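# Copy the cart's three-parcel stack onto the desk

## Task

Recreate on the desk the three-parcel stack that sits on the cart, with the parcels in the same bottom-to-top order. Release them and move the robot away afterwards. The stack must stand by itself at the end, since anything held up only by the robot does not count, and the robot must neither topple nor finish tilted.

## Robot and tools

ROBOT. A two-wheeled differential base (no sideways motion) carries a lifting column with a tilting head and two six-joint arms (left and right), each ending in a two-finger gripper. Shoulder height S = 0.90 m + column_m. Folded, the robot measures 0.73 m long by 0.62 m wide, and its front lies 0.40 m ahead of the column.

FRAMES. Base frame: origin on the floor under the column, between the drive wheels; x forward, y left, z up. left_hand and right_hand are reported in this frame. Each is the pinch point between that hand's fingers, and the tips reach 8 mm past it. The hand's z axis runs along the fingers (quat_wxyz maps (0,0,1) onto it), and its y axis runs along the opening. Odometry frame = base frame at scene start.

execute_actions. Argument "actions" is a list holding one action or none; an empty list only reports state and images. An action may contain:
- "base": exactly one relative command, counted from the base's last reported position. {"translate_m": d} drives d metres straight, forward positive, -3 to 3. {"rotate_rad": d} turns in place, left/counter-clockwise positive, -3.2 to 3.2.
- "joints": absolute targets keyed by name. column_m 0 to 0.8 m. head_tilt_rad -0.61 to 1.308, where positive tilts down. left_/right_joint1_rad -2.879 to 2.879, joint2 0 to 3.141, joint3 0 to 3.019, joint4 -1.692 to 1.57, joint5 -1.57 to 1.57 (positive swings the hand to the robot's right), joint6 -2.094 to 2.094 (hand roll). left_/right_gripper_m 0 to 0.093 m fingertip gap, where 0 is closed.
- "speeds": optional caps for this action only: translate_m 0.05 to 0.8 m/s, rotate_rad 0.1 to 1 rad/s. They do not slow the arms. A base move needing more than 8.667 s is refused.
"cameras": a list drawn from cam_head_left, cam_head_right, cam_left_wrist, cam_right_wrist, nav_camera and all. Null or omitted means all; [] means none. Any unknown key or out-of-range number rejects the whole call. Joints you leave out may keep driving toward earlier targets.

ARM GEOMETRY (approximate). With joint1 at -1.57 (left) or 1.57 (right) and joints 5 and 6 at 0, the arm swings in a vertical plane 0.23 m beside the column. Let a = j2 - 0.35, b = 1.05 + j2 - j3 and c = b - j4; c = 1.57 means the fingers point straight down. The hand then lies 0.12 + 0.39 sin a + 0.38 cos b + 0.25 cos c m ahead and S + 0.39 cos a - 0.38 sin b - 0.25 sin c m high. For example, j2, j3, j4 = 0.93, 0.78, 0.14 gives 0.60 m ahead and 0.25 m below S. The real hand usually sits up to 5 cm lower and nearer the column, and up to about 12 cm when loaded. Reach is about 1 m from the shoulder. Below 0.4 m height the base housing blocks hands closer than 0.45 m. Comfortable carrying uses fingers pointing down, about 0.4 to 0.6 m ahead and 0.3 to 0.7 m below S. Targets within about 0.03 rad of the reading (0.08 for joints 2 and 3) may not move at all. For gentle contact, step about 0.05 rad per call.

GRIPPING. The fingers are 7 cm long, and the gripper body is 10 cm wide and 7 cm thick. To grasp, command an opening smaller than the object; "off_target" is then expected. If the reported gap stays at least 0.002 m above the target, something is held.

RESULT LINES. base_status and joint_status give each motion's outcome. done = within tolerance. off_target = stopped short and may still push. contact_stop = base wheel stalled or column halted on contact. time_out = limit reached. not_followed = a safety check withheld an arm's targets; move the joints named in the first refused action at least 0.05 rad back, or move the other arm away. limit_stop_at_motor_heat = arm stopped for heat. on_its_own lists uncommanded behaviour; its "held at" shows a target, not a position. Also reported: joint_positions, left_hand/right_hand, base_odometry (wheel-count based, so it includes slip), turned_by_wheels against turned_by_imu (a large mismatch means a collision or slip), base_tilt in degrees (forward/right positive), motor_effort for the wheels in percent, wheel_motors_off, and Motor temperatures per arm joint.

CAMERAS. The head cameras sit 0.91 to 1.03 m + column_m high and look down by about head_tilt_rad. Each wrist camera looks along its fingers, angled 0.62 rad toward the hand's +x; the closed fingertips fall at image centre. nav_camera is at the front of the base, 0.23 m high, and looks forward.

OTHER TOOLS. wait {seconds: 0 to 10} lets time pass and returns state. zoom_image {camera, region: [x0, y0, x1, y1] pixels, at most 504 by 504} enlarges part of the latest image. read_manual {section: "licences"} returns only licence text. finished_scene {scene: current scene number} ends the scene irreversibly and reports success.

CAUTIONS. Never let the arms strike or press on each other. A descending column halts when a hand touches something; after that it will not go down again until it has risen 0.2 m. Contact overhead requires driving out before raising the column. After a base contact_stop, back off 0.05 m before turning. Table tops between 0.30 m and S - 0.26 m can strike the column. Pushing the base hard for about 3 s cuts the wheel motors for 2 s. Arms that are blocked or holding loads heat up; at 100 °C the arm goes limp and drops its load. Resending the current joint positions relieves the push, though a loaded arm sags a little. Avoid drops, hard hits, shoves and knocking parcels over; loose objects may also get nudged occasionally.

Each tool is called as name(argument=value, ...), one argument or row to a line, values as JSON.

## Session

execute_actions(
  actions=[],
)

Scene clock: 0.00 s.
Motor temperatures (°C, as the motors report them): left_arm=[27 32 28 28 25 29] | right_arm=[26 30 28 27 27 27]
base_odometry: x=+0.000 y=+0.000 heading=+0.000 (m, m, rad; odometry frame)
turned_by_wheels: +0.000 (rad since the last result)
turned_by_imu: +0.000 (rad since the last result)
base_tilt: forward=+0.4 right=+0.0 (deg)
base_status: not commanded
joint_positions: column_m=+0.553 head_tilt_rad=+0.892 left_joint1_rad=-1.559 left_joint2_rad=+0.902 left_joint3_rad=+0.390 left_joint4_rad=-0.990 left_joint5_rad=-0.045 left_joint6_rad=+0.104 left_gripper_m=+0.094 right_joint1_rad=+1.566 right_joint2_rad=+0.848 right_joint3_rad=+0.404 right_joint4_rad=-0.950 right_joint5_rad=-0.017 right_joint6_rad=-0.080 right_gripper_m=+0.094
joint_status: not commanded
wheel_motors_off: 0
motor_effort: left_wheel=+2 right_wheel=+4 (%)
left_hand: x=+0.1277 y=+0.2345 z=+1.2636 quat_wxyz=(+0.470, -0.051, -0.881, +0.002) (m; base frame)
right_hand: x=+0.1512 y=-0.2236 z=+1.2540 quat_wxyz=(+0.421, +0.031, -0.906, -0.023) (m; base frame)
pictures: cam_head_left, cam_head_right, cam_left_wrist, cam_right_wrist, nav_camera
Images, in order (width x height): cam_head_left 672x504, cam_head_right 672x504, cam_left_wrist 672x504, cam_right_wrist 672x504, nav_camera 672x504.

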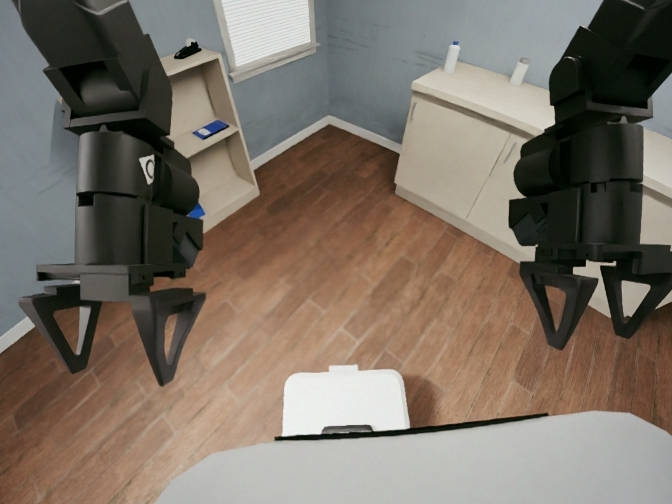

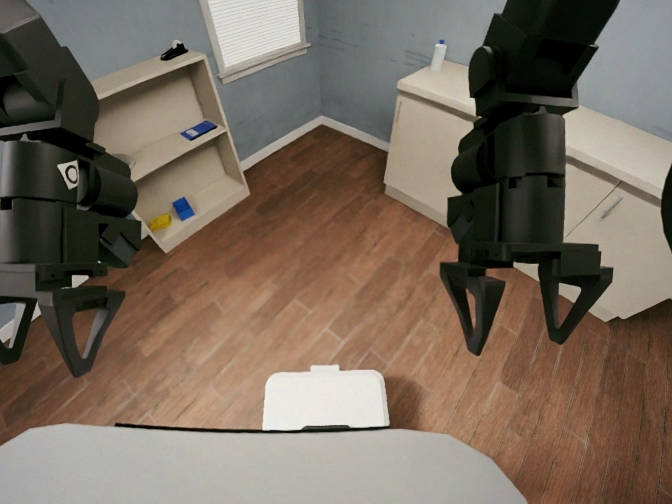

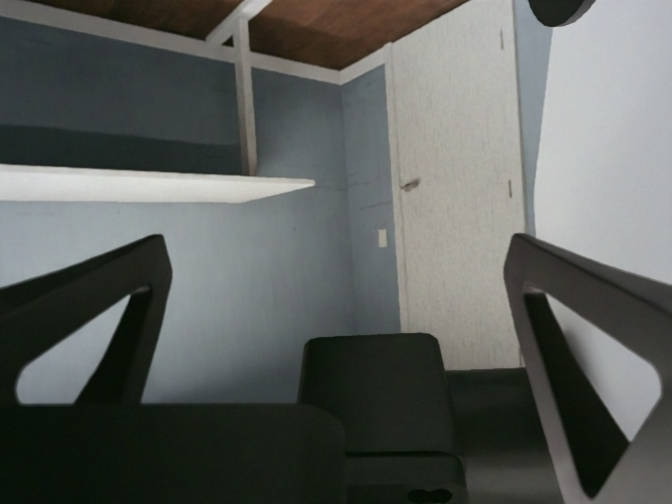

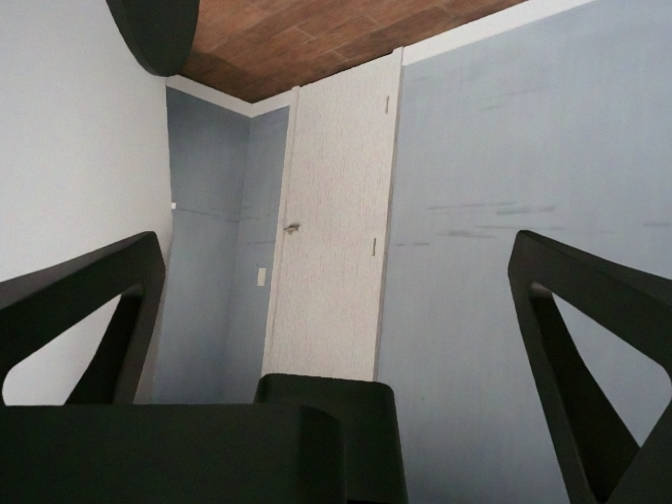

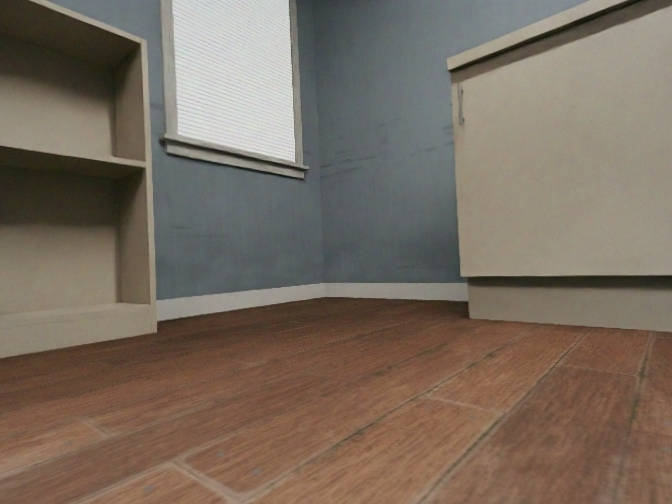

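Desk is high here (~1 m).

execute_actions(
  actions=[
    {"base":{"rotate_rad":-2.0},"joints":{"left_joint1_rad":-1.57,"left_joint2_rad":1.39,"left_joint3_rad":1.57,"left_joint4_rad":-0.7,"left_joint5_rad":0,"left_joint6_rad":1.3,"right_joint1_rad":1.57,"right_joint2_rad":1.39,"right_joint3_rad":1.57,"right_joint4_rad":-0.7,"right_joint5_rad":0,"right_joint6_rad":-1.2}},
  ],
  cameras=["cam_head_left","cam_head_right","nav_camera"],
)

Scene clock: 10.13 s.
Motor temperatures (°C, as the motors report them): left_arm=[27 32 28 28 25 29] | right_arm=[26 30 28 27 27 27]
base_odometry: x=+0.000 y=+0.000 heading=-1.999 (m, m, rad; odometry frame)
turned_by_wheels: -1.999 (rad since the last result)
turned_by_imu: -1.990 (rad since the last result)
base_tilt: forward=+0.5 right=+0.0 (deg)
base_status: done
joint_positions: column_m=+0.553 head_tilt_rad=+0.892 left_joint1_rad=-1.567 left_joint2_rad=+1.385 left_joint3_rad=+1.568 left_joint4_rad=-0.698 left_joint5_rad=-0.002 left_joint6_rad=+1.292 left_gripper_m=+0.094 right_joint1_rad=+1.571 right_joint2_rad=+1.379 right_joint3_rad=+1.568 right_joint4_rad=-0.699 right_joint5_rad=-0.003 right_joint6_rad=-1.185 right_gripper_m=+0.094
joint_status: all done
wheel_motors_off: 0
motor_effort: left_wheel=+6(32) right_wheel=-7(68) (%)
left_hand: x=+0.7055 y=+0.2273 z=+1.1143 quat_wxyz=(-0.002, -0.601, -0.799, -0.005) (m; base frame)
right_hand: x=+0.7074 y=-0.2245 z=+1.1178 quat_wxyz=(-0.007, +0.559, -0.829, +0.002) (m; base frame)
pictures: cam_head_left, cam_head_right, nav_camera
Images, in order (width x height): cam_head_left 672x504, cam_head_right 672x504, nav_camera 672x504.

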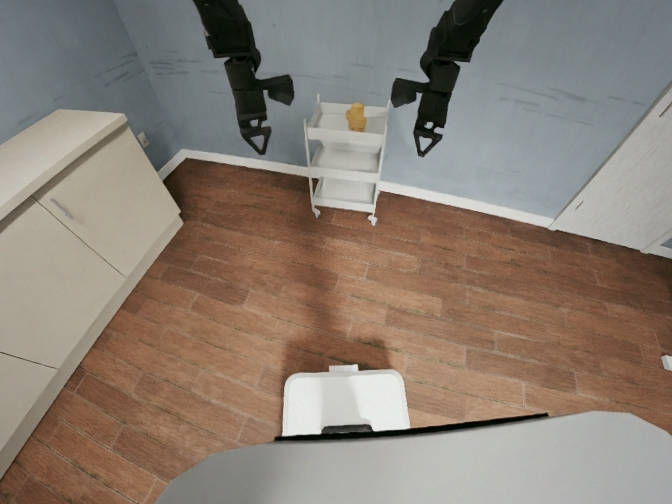

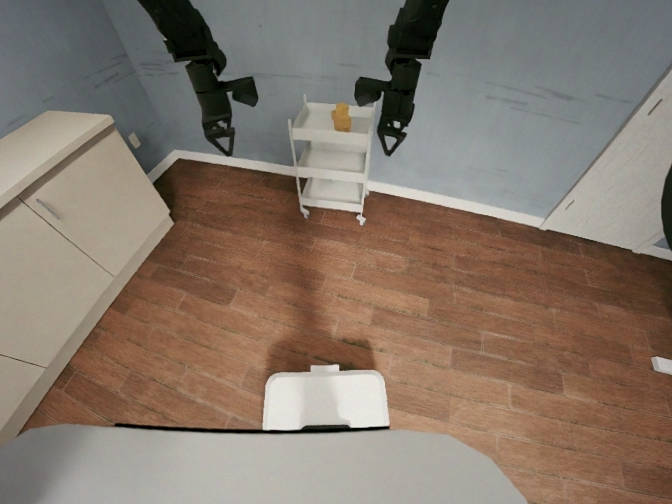

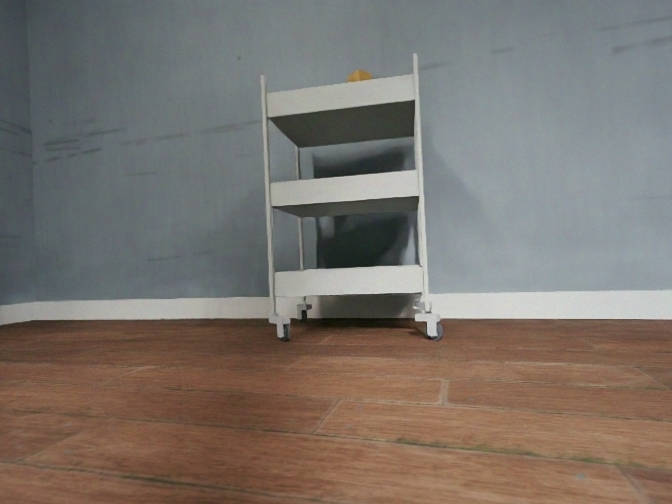

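execute_actions(
  actions=[
    {"base":{"translate_m":0.92},"joints":{"column_m":0.42}},
  ],
  cameras=["cam_head_left"],
)

zoom_image(
  camera="cam_head_left",
  region=[280,140,460,280],
)

execute_actions(
  actions=[
    {"base":{"rotate_rad":-0.44}},
  ],
  cameras=["cam_head_left","cam_left_wrist"],
)

Scene clock: 20.30 s.
Motor temperatures (°C, as the motors report them): left_arm=[27 33 29 28 25 29] | right_arm=[26 31 28 27 27 27]
base_odometry: x=-0.382 y=-0.837 heading=-2.000 (m, m, rad; odometry frame)
turned_by_wheels: -0.001 (rad since the last result)
turned_by_imu: -0.002 (rad since the last result)
base_tilt: forward=+0.4 right=+0.0 (deg)
base_status: done
joint_positions: column_m=+0.420 head_tilt_rad=+0.892 left_joint1_rad=-1.567 left_joint2_rad=+1.385 left_joint3_rad=+1.563 left_joint4_rad=-0.698 left_joint5_rad=-0.002 left_joint6_rad=+1.292 left_gripper_m=+0.094 right_joint1_rad=+1.571 right_joint2_rad=+1.379 right_joint3_rad=+1.565 right_joint4_rad=-0.699 right_joint5_rad=-0.003 right_joint6_rad=-1.186 right_gripper_m=+0.094
joint_status: all done
wheel_motors_off: 0
motor_effort: left_wheel=-1(61) right_wheel=+2(82) (%)
left_hand: x=+0.7031 y=+0.2273 z=+0.9798 quat_wxyz=(+0.000, -0.601, -0.799, -0.003) (m; base frame)
right_hand: x=+0.7058 y=-0.2245 z=+0.9835 quat_wxyz=(-0.005, +0.559, -0.829, +0.002) (m; base frame)
pictures: cam_head_left
Images, in order (width x height): cam_head_left 672x504.

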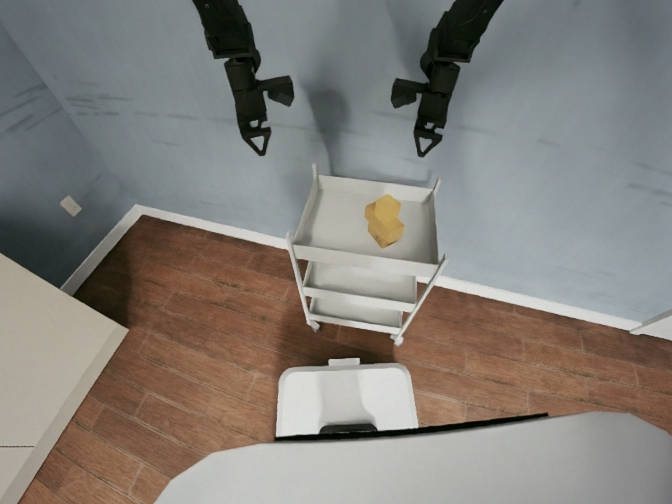

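Region (280, 140, 460, 280) of cam_head_left's 672x504 image, scaled by 2.800, with more detail than that image has.

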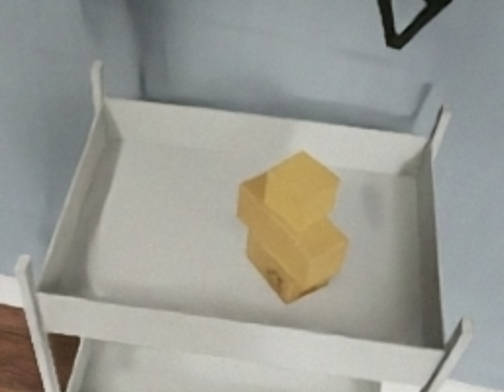

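Scene clock: 22.47 s.
Motor temperatures (°C, as the motors report them): left_arm=[27 34 29 28 25 29] | right_arm=[26 32 28 27 27 27]
base_odometry: x=-0.382 y=-0.837 heading=-2.438 (m, m, rad; odometry frame)
turned_by_wheels: -0.438 (rad since the last result)
turned_by_imu: -0.427 (rad since the last result)
base_tilt: forward=+0.6 right=-0.1 (deg)
base_status: done
joint_positions: column_m=+0.420 head_tilt_rad=+0.892 left_joint1_rad=-1.568 left_joint2_rad=+1.385 left_joint3_rad=+1.563 left_joint4_rad=-0.698 left_joint5_rad=-0.002 left_joint6_rad=+1.292 left_gripper_m=+0.094 right_joint1_rad=+1.571 right_joint2_rad=+1.379 right_joint3_rad=+1.565 right_joint4_rad=-0.699 right_joint5_rad=-0.003 right_joint6_rad=-1.186 right_gripper_m=+0.094
joint_status: not commanded
wheel_motors_off: 0
motor_effort: left_wheel=+3(58) right_wheel=-5(77) (%)
left_hand: x=+0.7031 y=+0.2264 z=+0.9798 quat_wxyz=(+0.000, -0.602, -0.799, -0.003) (m; base frame)
right_hand: x=+0.7058 y=-0.2248 z=+0.9835 quat_wxyz=(-0.005, +0.559, -0.829, +0.002) (m; base frame)
pictures: cam_head_left, cam_left_wrist
Images, in order (width x height): cam_head_left 672x504, cam_left_wrist 672x504.

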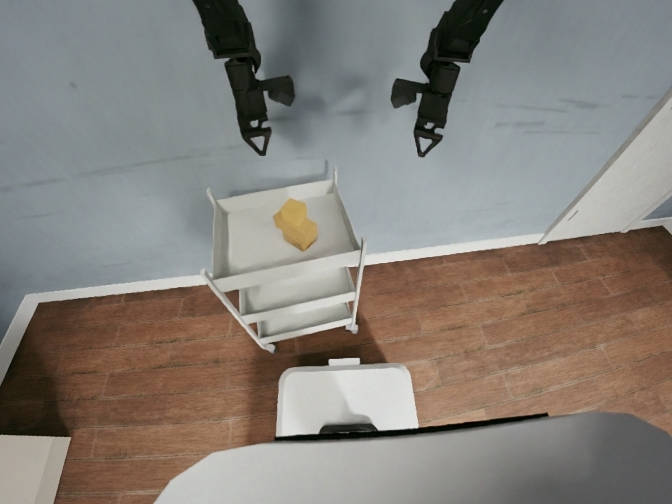

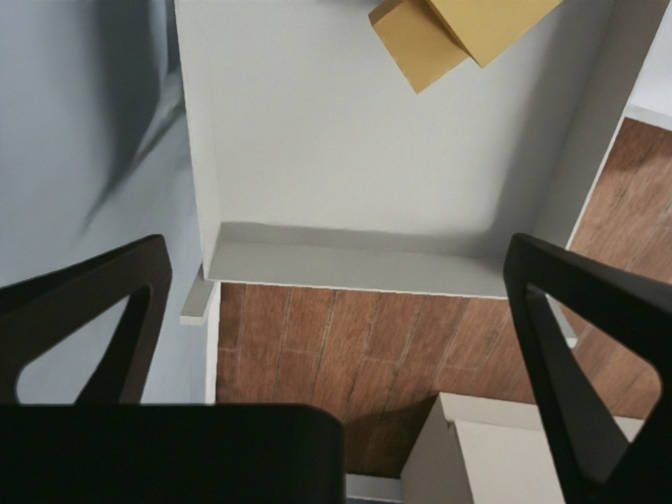

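execute_actions(
  actions=[
    {"base":{"rotate_rad":-0.1},"joints":{"left_joint6_rad":-1.0,"column_m":0.37}},
  ],
  cameras=[],
)

execute_actions(
  actions=[
    {"base":{"translate_m":-0.095},"joints":{"column_m":0.32}},
  ],
  cameras=["cam_head_left","cam_left_wrist"],
)

Scene clock: 30.27 s.
Motor temperatures (°C, as the motors report them): left_arm=[27 34 30 28 25 29] | right_arm=[26 32 29 27 27 27]
base_odometry: x=-0.383 y=-0.837 heading=-2.536 (m, m, rad; odometry frame)
turned_by_wheels: -0.098 (rad since the last result)
turned_by_imu: -0.100 (rad since the last result)
base_tilt: forward=+0.4 right=+0.0 (deg)
base_status: done
joint_positions: column_m=+0.370 head_tilt_rad=+0.892 left_joint1_rad=-1.569 left_joint2_rad=+1.385 left_joint3_rad=+1.563 left_joint4_rad=-0.698 left_joint5_rad=-0.002 left_joint6_rad=-0.993 left_gripper_m=+0.094 right_joint1_rad=+1.571 right_joint2_rad=+1.381 right_joint3_rad=+1.565 right_joint4_rad=-0.699 right_joint5_rad=-0.003 right_joint6_rad=-1.186 right_gripper_m=+0.094
joint_status: all done
wheel_motors_off: 0
motor_effort: left_wheel=+7(27) right_wheel=-7(37) (%)
left_hand: x=+0.7031 y=+0.2257 z=+0.9298 quat_wxyz=(-0.002, +0.476, -0.879, +0.000) (m; base frame)
right_hand: x=+0.7054 y=-0.2248 z=+0.9329 quat_wxyz=(-0.005, +0.559, -0.829, +0.001) (m; base frame)
pictures: none
No camera images: the call's "cameras" was empty. Leave "cameras" out to get every camera's image.

Scene clock: 31.70 s.
Motor temperatures (°C, as the motors report them): left_arm=[27 34 30 28 25 29] | right_arm=[26 32 29 27 27 27]
base_odometry: x=-0.304 y=-0.783 heading=-2.539 (m, m, rad; odometry frame)
turned_by_wheels: -0.003 (rad since the last result)
turned_by_imu: -0.004 (rad since the last result)
base_tilt: forward=+0.5 right=-0.1 (deg)
base_status: done
joint_positions: column_m=+0.320 head_tilt_rad=+0.892 left_joint1_rad=-1.569 left_joint2_rad=+1.386 left_joint3_rad=+1.559 left_joint4_rad=-0.698 left_joint5_rad=-0.002 left_joint6_rad=-0.993 left_gripper_m=+0.094 right_joint1_rad=+1.571 right_joint2_rad=+1.383 right_joint3_rad=+1.561 right_joint4_rad=-0.699 right_joint5_rad=-0.003 right_joint6_rad=-1.186 right_gripper_m=+0.094
joint_status: all done
wheel_motors_off: 0
motor_effort: left_wheel=-1(75) right_wheel=+0(69) (%)
left_hand: x=+0.7000 y=+0.2257 z=+0.8781 quat_wxyz=(+0.000, +0.476, -0.879, -0.002) (m; base frame)
right_hand: x=+0.7026 y=-0.2248 z=+0.8806 quat_wxyz=(-0.002, +0.559, -0.829, +0.000) (m; base frame)
pictures: cam_head_left, cam_left_wrist
Images, in order (width x height): cam_head_left 672x504, cam_left_wrist 672x504.

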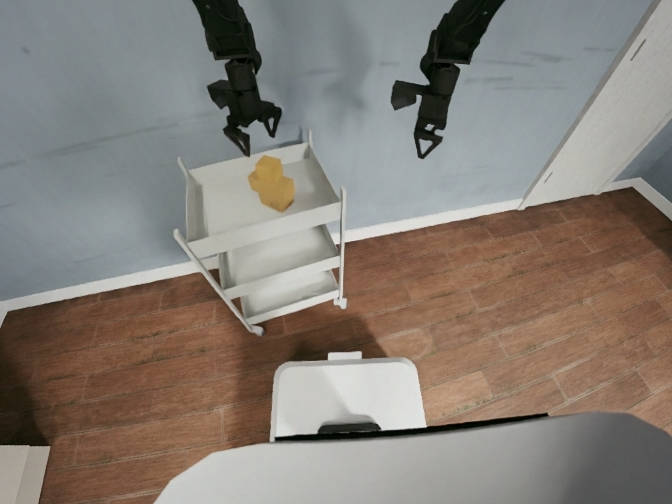

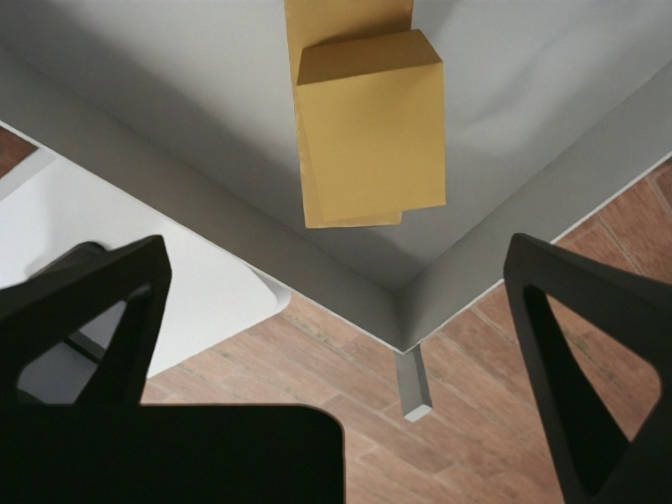

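execute_actions(
  actions=[
    {"base":{"translate_m":0.012},"joints":{"left_joint6_rad":-1.13,"column_m":0.235}},
  ],
  cameras=["cam_left_wrist"],
)

execute_actions(
  actions=[
    {"joints":{"left_gripper_m":0.03}},
  ],
  cameras=["cam_left_wrist"],
)

execute_actions(
  actions=[
    {"joints":{"column_m":0.25}},
  ],
  cameras=[],
)

execute_actions(
  actions=[
    {"base":{"rotate_rad":0.22},"joints":{"left_joint6_rad":-1.57}},
  ],
  cameras=["cam_head_left","cam_left_wrist"],
)

Scene clock: 43.80 s.
Motor temperatures (°C, as the motors report them): left_arm=[27 35 30 28 25 29] | right_arm=[26 32 29 27 27 27]
base_odometry: x=-0.314 y=-0.790 heading=-2.536 (m, m, rad; odometry frame)
turned_by_wheels: +0.003 (rad since the last result)
turned_by_imu: +0.001 (rad since the last result)
base_tilt: forward=+0.4 right=+0.0 (deg)
base_status: done
joint_positions: column_m=+0.235 head_tilt_rad=+0.892 left_joint1_rad=-1.569 left_joint2_rad=+1.386 left_joint3_rad=+1.559 left_joint4_rad=-0.699 left_joint5_rad=-0.002 left_joint6_rad=-1.122 left_gripper_m=+0.094 right_joint1_rad=+1.571 right_joint2_rad=+1.383 right_joint3_rad=+1.561 right_joint4_rad=-0.699 right_joint5_rad=-0.003 right_joint6_rad=-1.186 right_gripper_m=+0.094
joint_status: all done
wheel_motors_off: 0
motor_effort: left_wheel=+2(49) right_wheel=-1(62) (%)
left_hand: x=+0.7002 y=+0.2257 z=+0.7932 quat_wxyz=(+0.000, +0.532, -0.846, -0.002) (m; base frame)
right_hand: x=+0.7026 y=-0.2248 z=+0.7956 quat_wxyz=(-0.002, +0.559, -0.829, +0.000) (m; base frame)
pictures: cam_left_wrist
Images, in order (width x height): cam_left_wrist 672x504.

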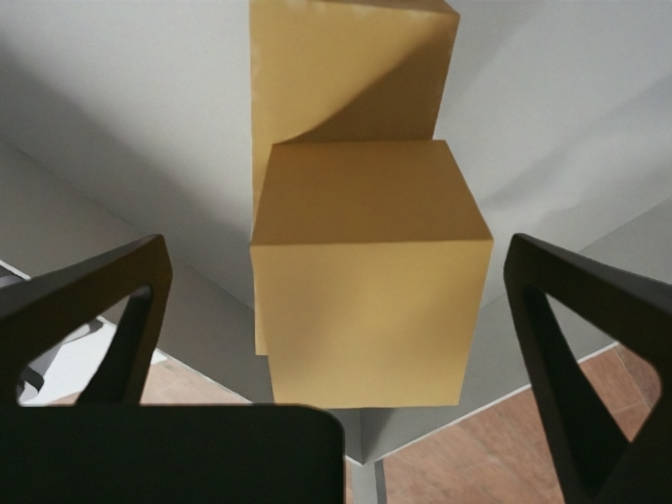

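Scene clock: 44.43 s.
Motor temperatures (°C, as the motors report them): left_arm=[27 35 30 28 25 29] | right_arm=[26 33 29 27 27 27]
base_odometry: x=-0.314 y=-0.790 heading=-2.536 (m, m, rad; odometry frame)
turned_by_wheels: +0.000 (rad since the last result)
turned_by_imu: +0.000 (rad since the last result)
base_tilt: forward=+0.4 right=+0.0 (deg)
base_status: not commanded
joint_positions: column_m=+0.235 head_tilt_rad=+0.892 left_joint1_rad=-1.569 left_joint2_rad=+1.386 left_joint3_rad=+1.559 left_joint4_rad=-0.699 left_joint5_rad=-0.002 left_joint6_rad=-1.123 left_gripper_m=+0.049 right_joint1_rad=+1.571 right_joint2_rad=+1.383 right_joint3_rad=+1.561 right_joint4_rad=-0.699 right_joint5_rad=-0.003 right_joint6_rad=-1.186 right_gripper_m=+0.094
joint_status: left_gripper_m off_target (ended at +0.049, target +0.030)
wheel_motors_off: 0
motor_effort: left_wheel=+2(1) right_wheel=-1(2) (%)
left_hand: x=+0.7002 y=+0.2256 z=+0.7932 quat_wxyz=(+0.000, +0.533, -0.846, -0.002) (m; base frame)
right_hand: x=+0.7026 y=-0.2248 z=+0.7956 quat_wxyz=(-0.002, +0.559, -0.829, +0.000) (m; base frame)
pictures: cam_left_wrist
Images, in order (width x height): cam_left_wrist 672x504.

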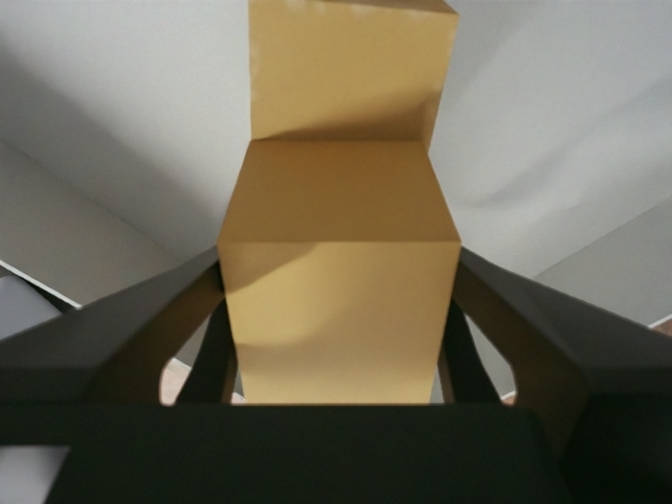

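Scene clock: 45.20 s.
Motor temperatures (°C, as the motors report them): left_arm=[27 35 30 28 25 29] | right_arm=[26 33 29 27 27 27]
base_odometry: x=-0.314 y=-0.790 heading=-2.536 (m, m, rad; odometry frame)
turned_by_wheels: +0.000 (rad since the last result)
turned_by_imu: +0.000 (rad since the last result)
base_tilt: forward=+0.4 right=+0.0 (deg)
base_status: not commanded
joint_positions: column_m=+0.250 head_tilt_rad=+0.892 left_joint1_rad=-1.569 left_joint2_rad=+1.386 left_joint3_rad=+1.559 left_joint4_rad=-0.699 left_joint5_rad=-0.002 left_joint6_rad=-1.123 left_gripper_m=+0.049 right_joint1_rad=+1.571 right_joint2_rad=+1.384 right_joint3_rad=+1.561 right_joint4_rad=-0.699 right_joint5_rad=-0.003 right_joint6_rad=-1.186 right_gripper_m=+0.094
joint_status: all done
wheel_motors_off: 0
motor_effort: left_wheel=+2(2) right_wheel=-2(2) (%)
left_hand: x=+0.7002 y=+0.2256 z=+0.8081 quat_wxyz=(+0.000, +0.533, -0.846, -0.002) (m; base frame)
right_hand: x=+0.7024 y=-0.2248 z=+0.8100 quat_wxyz=(-0.002, +0.559, -0.829, +0.000) (m; base frame)
pictures: none
No camera images: the call's "cameras" was empty. Leave "cameras" out to get every camera's image.

Scene clock: 46.67 s.
Motor temperatures (°C, as the motors report them): left_arm=[27 35 30 28 25 29] | right_arm=[26 33 29 27 27 27]
base_odometry: x=-0.314 y=-0.790 heading=-2.318 (m, m, rad; odometry frame)
turned_by_wheels: +0.218 (rad since the last result)
turned_by_imu: +0.209 (rad since the last result)
base_tilt: forward=+0.5 right=+0.0 (deg)
base_status: done
joint_positions: column_m=+0.250 head_tilt_rad=+0.892 left_joint1_rad=-1.569 left_joint2_rad=+1.386 left_joint3_rad=+1.559 left_joint4_rad=-0.699 left_joint5_rad=-0.002 left_joint6_rad=-1.563 left_gripper_m=+0.049 right_joint1_rad=+1.570 right_joint2_rad=+1.384 right_joint3_rad=+1.561 right_joint4_rad=-0.699 right_joint5_rad=-0.002 right_joint6_rad=-1.186 right_gripper_m=+0.094
joint_status: all done
wheel_motors_off: 0
motor_effort: left_wheel=+0(69) right_wheel=+1(79) (%)
left_hand: x=+0.7002 y=+0.2256 z=+0.8081 quat_wxyz=(+0.000, +0.705, -0.710, -0.002) (m; base frame)
right_hand: x=+0.7024 y=-0.2254 z=+0.8100 quat_wxyz=(-0.002, +0.559, -0.829, +0.000) (m; base frame)
pictures: cam_head_left, cam_left_wrist
Images, in order (width x height): cam_head_left 672x504, cam_left_wrist 672x504.

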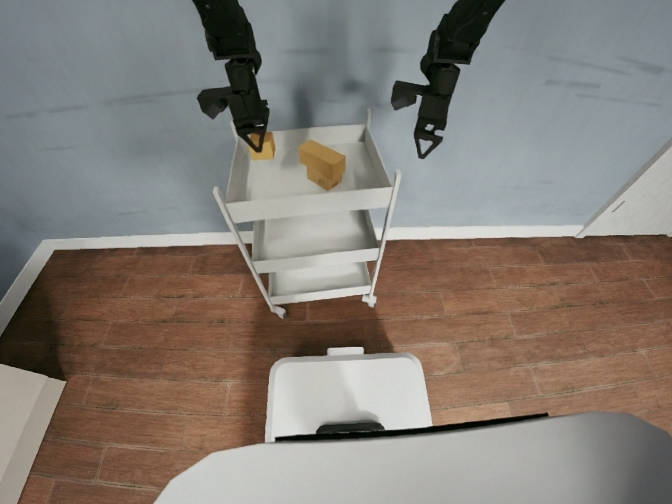

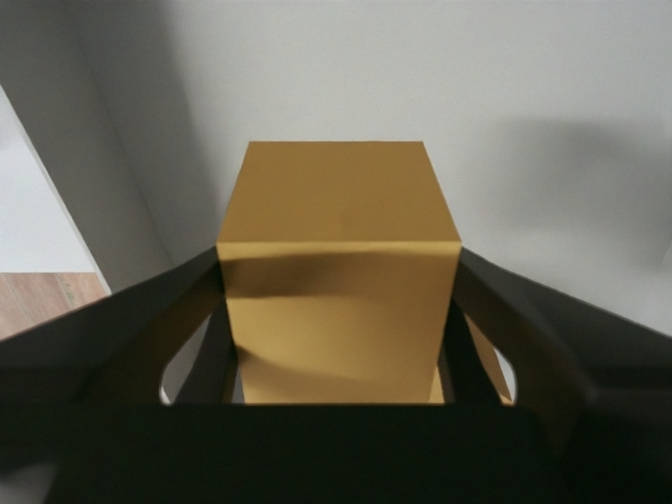

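execute_actions(
  actions=[
    {"joints":{"column_m":0.134,"right_gripper_m":0.01,"right_joint6_rad":-0.4}},
  ],
  cameras=["cam_head_left","cam_left_wrist"],
)

Scene clock: 52.80 s.
Motor temperatures (°C, as the motors report them): left_arm=[27 35 30 28 25 29] | right_arm=[26 33 29 27 27 27]
base_odometry: x=-0.314 y=-0.790 heading=-2.318 (m, m, rad; odometry frame)
turned_by_wheels: +0.000 (rad since the last result)
turned_by_imu: -0.002 (rad since the last result)
base_tilt: forward=+0.4 right=-0.1 (deg)
base_status: not commanded
joint_positions: column_m=+0.134 head_tilt_rad=+0.892 left_joint1_rad=-1.569 left_joint2_rad=+1.386 left_joint3_rad=+1.559 left_joint4_rad=-0.699 left_joint5_rad=-0.002 left_joint6_rad=-1.563 left_gripper_m=+0.049 right_joint1_rad=+1.570 right_joint2_rad=+1.384 right_joint3_rad=+1.561 right_joint4_rad=-0.699 right_joint5_rad=-0.002 right_joint6_rad=-0.414 right_gripper_m=+0.010
joint_status: all done
wheel_motors_off: 0
motor_effort: left_wheel=-1(1) right_wheel=+4(3) (%)
left_hand: x=+0.7002 y=+0.2256 z=+0.6922 quat_wxyz=(+0.000, +0.705, -0.710, -0.002) (m; base frame)
right_hand: x=+0.7024 y=-0.2254 z=+0.6942 quat_wxyz=(-0.002, +0.205, -0.979, -0.001) (m; base frame)
pictures: cam_head_left, cam_left_wrist
Images, in order (width x height): cam_head_left 672x504, cam_left_wrist 672x504.

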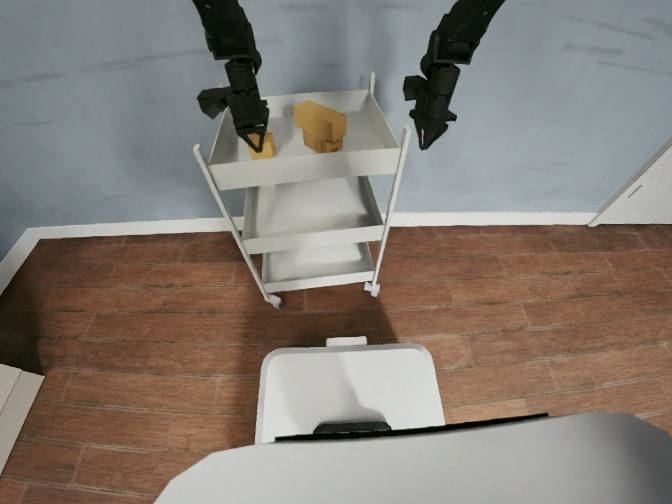

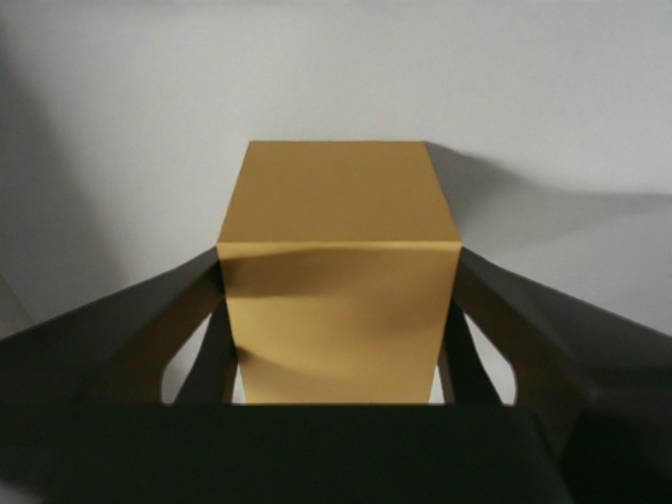

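execute_actions(
  actions=[
    {"joints":{"left_gripper_m":0.085}},
  ],
  cameras=[],
)

execute_actions(
  actions=[
    {"joints":{"column_m":0.235}},
  ],
  cameras=[],
)

execute_actions(
  actions=[
    {"base":{"rotate_rad":-0.222},"joints":{"left_joint6_rad":-1.0,"left_gripper_m":0.093}},
  ],
  cameras=["cam_left_wrist"],
)

Scene clock: 57.47 s.
Motor temperatures (°C, as the motors report them): left_arm=[27 35 31 28 25 29] | right_arm=[26 33 29 27 27 27]
base_odometry: x=-0.314 y=-0.790 heading=-2.318 (m, m, rad; odometry frame)
turned_by_wheels: +0.000 (rad since the last result)
turned_by_imu: -0.001 (rad since the last result)
base_tilt: forward=+0.5 right=-0.1 (deg)
base_status: not commanded
joint_positions: column_m=+0.134 head_tilt_rad=+0.892 left_joint1_rad=-1.569 left_joint2_rad=+1.386 left_joint3_rad=+1.559 left_joint4_rad=-0.699 left_joint5_rad=-0.002 left_joint6_rad=-1.563 left_gripper_m=+0.085 right_joint1_rad=+1.570 right_joint2_rad=+1.384 right_joint3_rad=+1.561 right_joint4_rad=-0.699 right_joint5_rad=-0.002 right_joint6_rad=-0.414 right_gripper_m=+0.010
joint_status: all done
wheel_motors_off: 0
motor_effort: left_wheel=-1(1) right_wheel=+3(3) (%)
left_hand: x=+0.7002 y=+0.2256 z=+0.6922 quat_wxyz=(+0.000, +0.705, -0.710, -0.002) (m; base frame)
right_hand: x=+0.7024 y=-0.2254 z=+0.6942 quat_wxyz=(-0.002, +0.205, -0.979, -0.001) (m; base frame)
pictures: none
No camera images: the call's "cameras" was empty. Leave "cameras" out to get every camera's image.

Scene clock: 59.37 s.
Motor temperatures (°C, as the motors report them): left_arm=[27 35 31 28 25 29] | right_arm=[26 33 29 27 27 27]
base_odometry: x=-0.314 y=-0.790 heading=-2.318 (m, m, rad; odometry frame)
turned_by_wheels: +0.000 (rad since the last result)
turned_by_imu: -0.001 (rad since the last result)
base_tilt: forward=+0.5 right=+0.0 (deg)
base_status: not commanded
joint_positions: column_m=+0.235 head_tilt_rad=+0.892 left_joint1_rad=-1.569 left_joint2_rad=+1.386 left_joint3_rad=+1.559 left_joint4_rad=-0.699 left_joint5_rad=-0.002 left_joint6_rad=-1.563 left_gripper_m=+0.085 right_joint1_rad=+1.570 right_joint2_rad=+1.384 right_joint3_rad=+1.561 right_joint4_rad=-0.699 right_joint5_rad=-0.002 right_joint6_rad=-0.414 right_gripper_m=+0.010
joint_status: all done
wheel_motors_off: 0
motor_effort: left_wheel=-2(2) right_wheel=+4(4) (%)
left_hand: x=+0.7002 y=+0.2256 z=+0.7931 quat_wxyz=(+0.000, +0.705, -0.710, -0.002) (m; base frame)
right_hand: x=+0.7022 y=-0.2254 z=+0.7948 quat_wxyz=(-0.001, +0.205, -0.979, -0.001) (m; base frame)
pictures: none
No camera images: the call's "cameras" was empty. Leave "cameras" out to get every camera's image.

Scene clock: 60.83 s.
Motor temperatures (°C, as the motors report them): left_arm=[27 35 31 28 25 29] | right_arm=[26 33 29 27 27 27]
base_odometry: x=-0.314 y=-0.790 heading=-2.537 (m, m, rad; odometry frame)
turned_by_wheels: -0.219 (rad since the last result)
turned_by_imu: -0.211 (rad since the last result)
base_tilt: forward=+0.5 right=+0.0 (deg)
base_status: done
joint_positions: column_m=+0.235 head_tilt_rad=+0.892 left_joint1_rad=-1.570 left_joint2_rad=+1.386 left_joint3_rad=+1.559 left_joint4_rad=-0.699 left_joint5_rad=-0.002 left_joint6_rad=-1.007 left_gripper_m=+0.093 right_joint1_rad=+1.570 right_joint2_rad=+1.384 right_joint3_rad=+1.561 right_joint4_rad=-0.699 right_joint5_rad=-0.002 right_joint6_rad=-0.414 right_gripper_m=+0.010
joint_status: all done
wheel_motors_off: 0
motor_effort: left_wheel=+0(51) right_wheel=-1(79) (%)
left_hand: x=+0.7002 y=+0.2254 z=+0.7931 quat_wxyz=(+0.000, +0.483, -0.876, -0.002) (m; base frame)
right_hand: x=+0.7022 y=-0.2256 z=+0.7948 quat_wxyz=(-0.001, +0.205, -0.979, +0.000) (m; base frame)
pictures: cam_left_wrist
Images, in order (width x height): cam_left_wrist 672x504.

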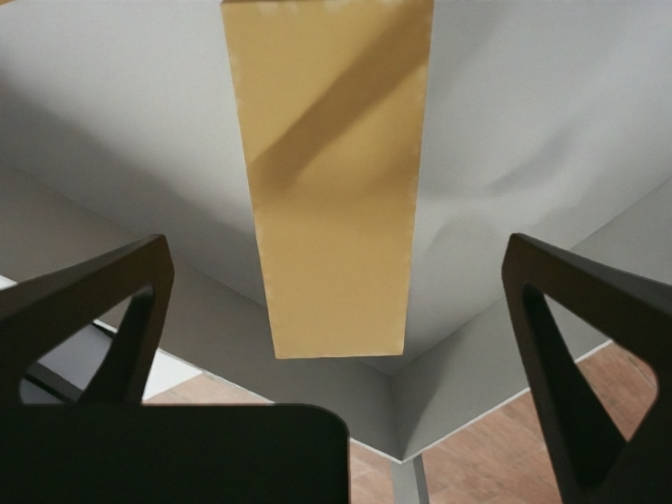

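execute_actions(
  actions=[
    {"joints":{"column_m":0.182,"left_joint6_rad":-1.05,"right_gripper_m":0.093}},
  ],
  cameras=[],
)

execute_actions(
  actions=[
    {"joints":{"left_gripper_m":0.03}},
  ],
  cameras=[],
)

execute_actions(
  actions=[
    {"joints":{"column_m":0.29}},
  ],
  cameras=[],
)

execute_actions(
  actions=[
    {"base":{"rotate_rad":0.615},"joints":{"left_joint6_rad":-0.3}},
  ],
  cameras=["cam_right_wrist","cam_head_right"],
)

Scene clock: 66.83 s.
Motor temperatures (°C, as the motors report them): left_arm=[27 35 31 28 25 29] | right_arm=[26 33 29 27 27 27]
base_odometry: x=-0.314 y=-0.790 heading=-2.537 (m, m, rad; odometry frame)
turned_by_wheels: +0.000 (rad since the last result)
turned_by_imu: -0.002 (rad since the last result)
base_tilt: forward=+0.4 right=+0.0 (deg)
base_status: not commanded
joint_positions: column_m=+0.182 head_tilt_rad=+0.892 left_joint1_rad=-1.570 left_joint2_rad=+1.386 left_joint3_rad=+1.559 left_joint4_rad=-0.699 left_joint5_rad=-0.002 left_joint6_rad=-1.045 left_gripper_m=+0.093 right_joint1_rad=+1.570 right_joint2_rad=+1.384 right_joint3_rad=+1.561 right_joint4_rad=-0.699 right_joint5_rad=-0.002 right_joint6_rad=-0.414 right_gripper_m=+0.093
joint_status: all done
wheel_motors_off: 0
motor_effort: left_wheel=+2(1) right_wheel=-2(3) (%)
left_hand: x=+0.7002 y=+0.2254 z=+0.7402 quat_wxyz=(+0.000, +0.499, -0.866, -0.002) (m; base frame)
right_hand: x=+0.7022 y=-0.2256 z=+0.7419 quat_wxyz=(-0.001, +0.205, -0.979, +0.000) (m; base frame)
pictures: none
No camera images: the call's "cameras" was empty. Leave "cameras" out to get every camera's image.

Scene clock: 67.47 s.
Motor temperatures (°C, as the motors report them): left_arm=[27 35 31 28 25 29] | right_arm=[26 33 29 27 27 27]
base_odometry: x=-0.314 y=-0.790 heading=-2.537 (m, m, rad; odometry frame)
turned_by_wheels: +0.000 (rad since the last result)
turned_by_imu: +0.000 (rad since the last result)
base_tilt: forward=+0.4 right=+0.0 (deg)
base_status: not commanded
joint_positions: column_m=+0.182 head_tilt_rad=+0.892 left_joint1_rad=-1.570 left_joint2_rad=+1.386 left_joint3_rad=+1.559 left_joint4_rad=-0.699 left_joint5_rad=-0.002 left_joint6_rad=-1.045 left_gripper_m=+0.051 right_joint1_rad=+1.570 right_joint2_rad=+1.384 right_joint3_rad=+1.561 right_joint4_rad=-0.699 right_joint5_rad=-0.002 right_joint6_rad=-0.414 right_gripper_m=+0.093
joint_status: left_gripper_m off_target (ended at +0.051, target +0.030)
wheel_motors_off: 0
motor_effort: left_wheel=+2(1) right_wheel=-2(2) (%)
left_hand: x=+0.7002 y=+0.2254 z=+0.7402 quat_wxyz=(+0.000, +0.499, -0.866, -0.002) (m; base frame)
right_hand: x=+0.7022 y=-0.2256 z=+0.7419 quat_wxyz=(-0.001, +0.205, -0.979, +0.000) (m; base frame)
pictures: none
No camera images: the call's "cameras" was empty. Leave "cameras" out to get every camera's image.

Scene clock: 69.47 s.
Motor temperatures (°C, as the motors report them): left_arm=[27 35 31 28 25 29] | right_arm=[26 33 29 27 27 27]
base_odometry: x=-0.314 y=-0.790 heading=-2.537 (m, m, rad; odometry frame)
turned_by_wheels: +0.000 (rad since the last result)
turned_by_imu: -0.001 (rad since the last result)
base_tilt: forward=+0.5 right=+0.0 (deg)
base_status: not commanded
joint_positions: column_m=+0.290 head_tilt_rad=+0.892 left_joint1_rad=-1.570 left_joint2_rad=+1.386 left_joint3_rad=+1.559 left_joint4_rad=-0.699 left_joint5_rad=-0.002 left_joint6_rad=-1.045 left_gripper_m=+0.051 right_joint1_rad=+1.570 right_joint2_rad=+1.384 right_joint3_rad=+1.561 right_joint4_rad=-0.699 right_joint5_rad=-0.002 right_joint6_rad=-0.414 right_gripper_m=+0.093
joint_status: all done
wheel_motors_off: 0
motor_effort: left_wheel=+2(2) right_wheel=-3(3) (%)
left_hand: x=+0.7002 y=+0.2254 z=+0.8481 quat_wxyz=(+0.000, +0.499, -0.866, -0.002) (m; base frame)
right_hand: x=+0.7021 y=-0.2256 z=+0.8496 quat_wxyz=(-0.001, +0.205, -0.979, -0.001) (m; base frame)
pictures: none
No camera images: the call's "cameras" was empty. Leave "cameras" out to get every camera's image.

Scene clock: 71.77 s.
Motor temperatures (°C, as the motors report them): left_arm=[27 35 31 28 25 29] | right_arm=[26 33 29 27 27 27]
base_odometry: x=-0.314 y=-0.790 heading=-1.923 (m, m, rad; odometry frame)
turned_by_wheels: +0.613 (rad since the last result)
turned_by_imu: +0.599 (rad since the last result)
base_tilt: forward=+0.4 right=+0.0 (deg)
base_status: done
joint_positions: column_m=+0.290 head_tilt_rad=+0.892 left_joint1_rad=-1.569 left_joint2_rad=+1.386 left_joint3_rad=+1.559 left_joint4_rad=-0.699 left_joint5_rad=-0.002 left_joint6_rad=-0.308 left_gripper_m=+0.051 right_joint1_rad=+1.570 right_joint2_rad=+1.384 right_joint3_rad=+1.561 right_joint4_rad=-0.699 right_joint5_rad=-0.002 right_joint6_rad=-0.414 right_gripper_m=+0.093
joint_status: all done
wheel_motors_off: 0
motor_effort: left_wheel=-6(69) right_wheel=+6(81) (%)
left_hand: x=+0.7002 y=+0.2256 z=+0.8481 quat_wxyz=(+0.001, +0.154, -0.988, -0.001) (m; base frame)
right_hand: x=+0.7021 y=-0.2258 z=+0.8496 quat_wxyz=(-0.001, +0.205, -0.979, +0.000) (m; base frame)
pictures: cam_head_right, cam_right_wrist
Images, in order (width x height): cam_head_right 672x504, cam_right_wrist 672x504.

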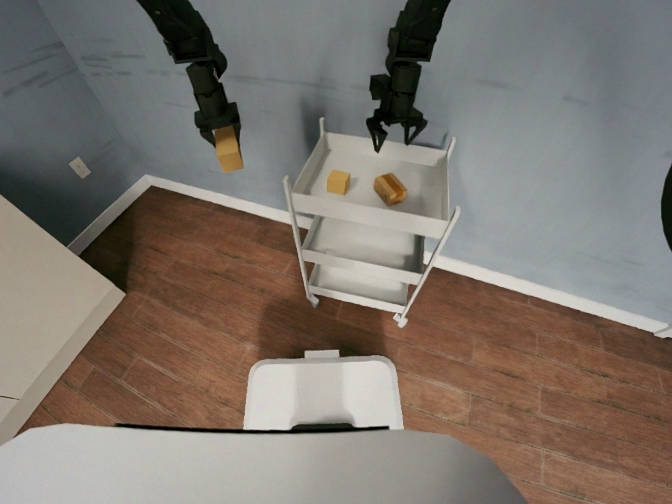

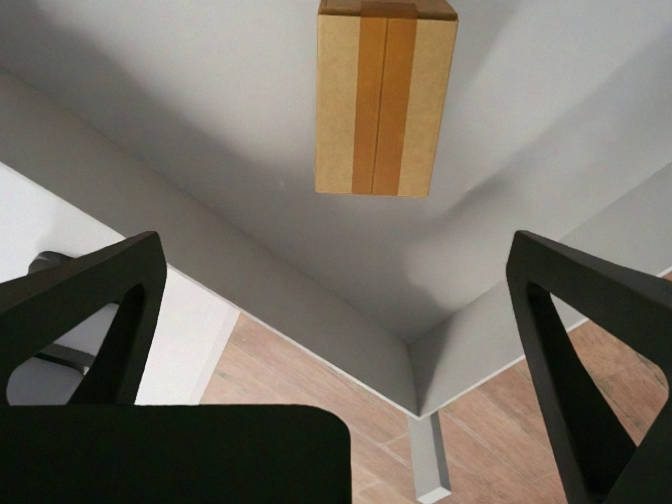

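execute_actions(
  actions=[
    {"joints":{"column_m":0.185,"right_joint6_rad":-0.36}},
  ],
  cameras=["cam_right_wrist"],
)

Scene clock: 76.50 s.
Motor temperatures (°C, as the motors report them): left_arm=[27 35 31 28 25 29] | right_arm=[26 33 29 27 27 27]
base_odometry: x=-0.314 y=-0.790 heading=-1.923 (m, m, rad; odometry frame)
turned_by_wheels: +0.000 (rad since the last result)
turned_by_imu: -0.002 (rad since the last result)
base_tilt: forward=+0.5 right=+0.0 (deg)
base_status: not commanded
joint_positions: column_m=+0.185 head_tilt_rad=+0.892 left_joint1_rad=-1.569 left_joint2_rad=+1.386 left_joint3_rad=+1.559 left_joint4_rad=-0.699 left_joint5_rad=-0.002 left_joint6_rad=-0.308 left_gripper_m=+0.051 right_joint1_rad=+1.570 right_joint2_rad=+1.384 right_joint3_rad=+1.561 right_joint4_rad=-0.699 right_joint5_rad=-0.002 right_joint6_rad=-0.374 right_gripper_m=+0.093
joint_status: all done
wheel_motors_off: 0
motor_effort: left_wheel=-9(9) right_wheel=+9(9) (%)
left_hand: x=+0.7002 y=+0.2256 z=+0.7432 quat_wxyz=(+0.001, +0.154, -0.988, -0.001) (m; base frame)
right_hand: x=+0.7021 y=-0.2258 z=+0.7447 quat_wxyz=(-0.001, +0.186, -0.983, +0.000) (m; base frame)
pictures: cam_right_wrist
Images, in order (width x height): cam_right_wrist 672x504.

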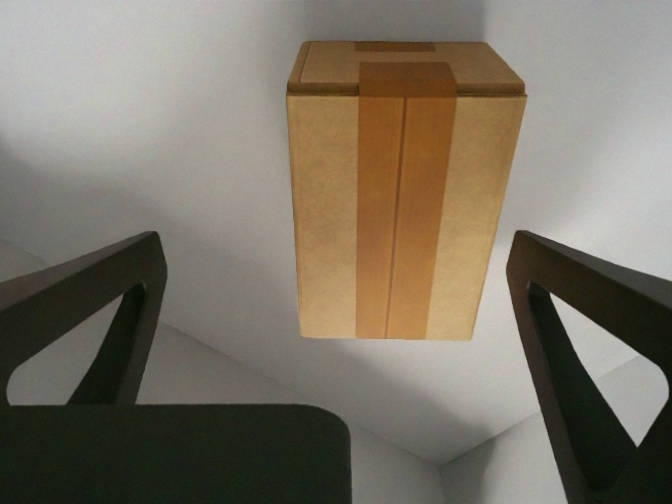

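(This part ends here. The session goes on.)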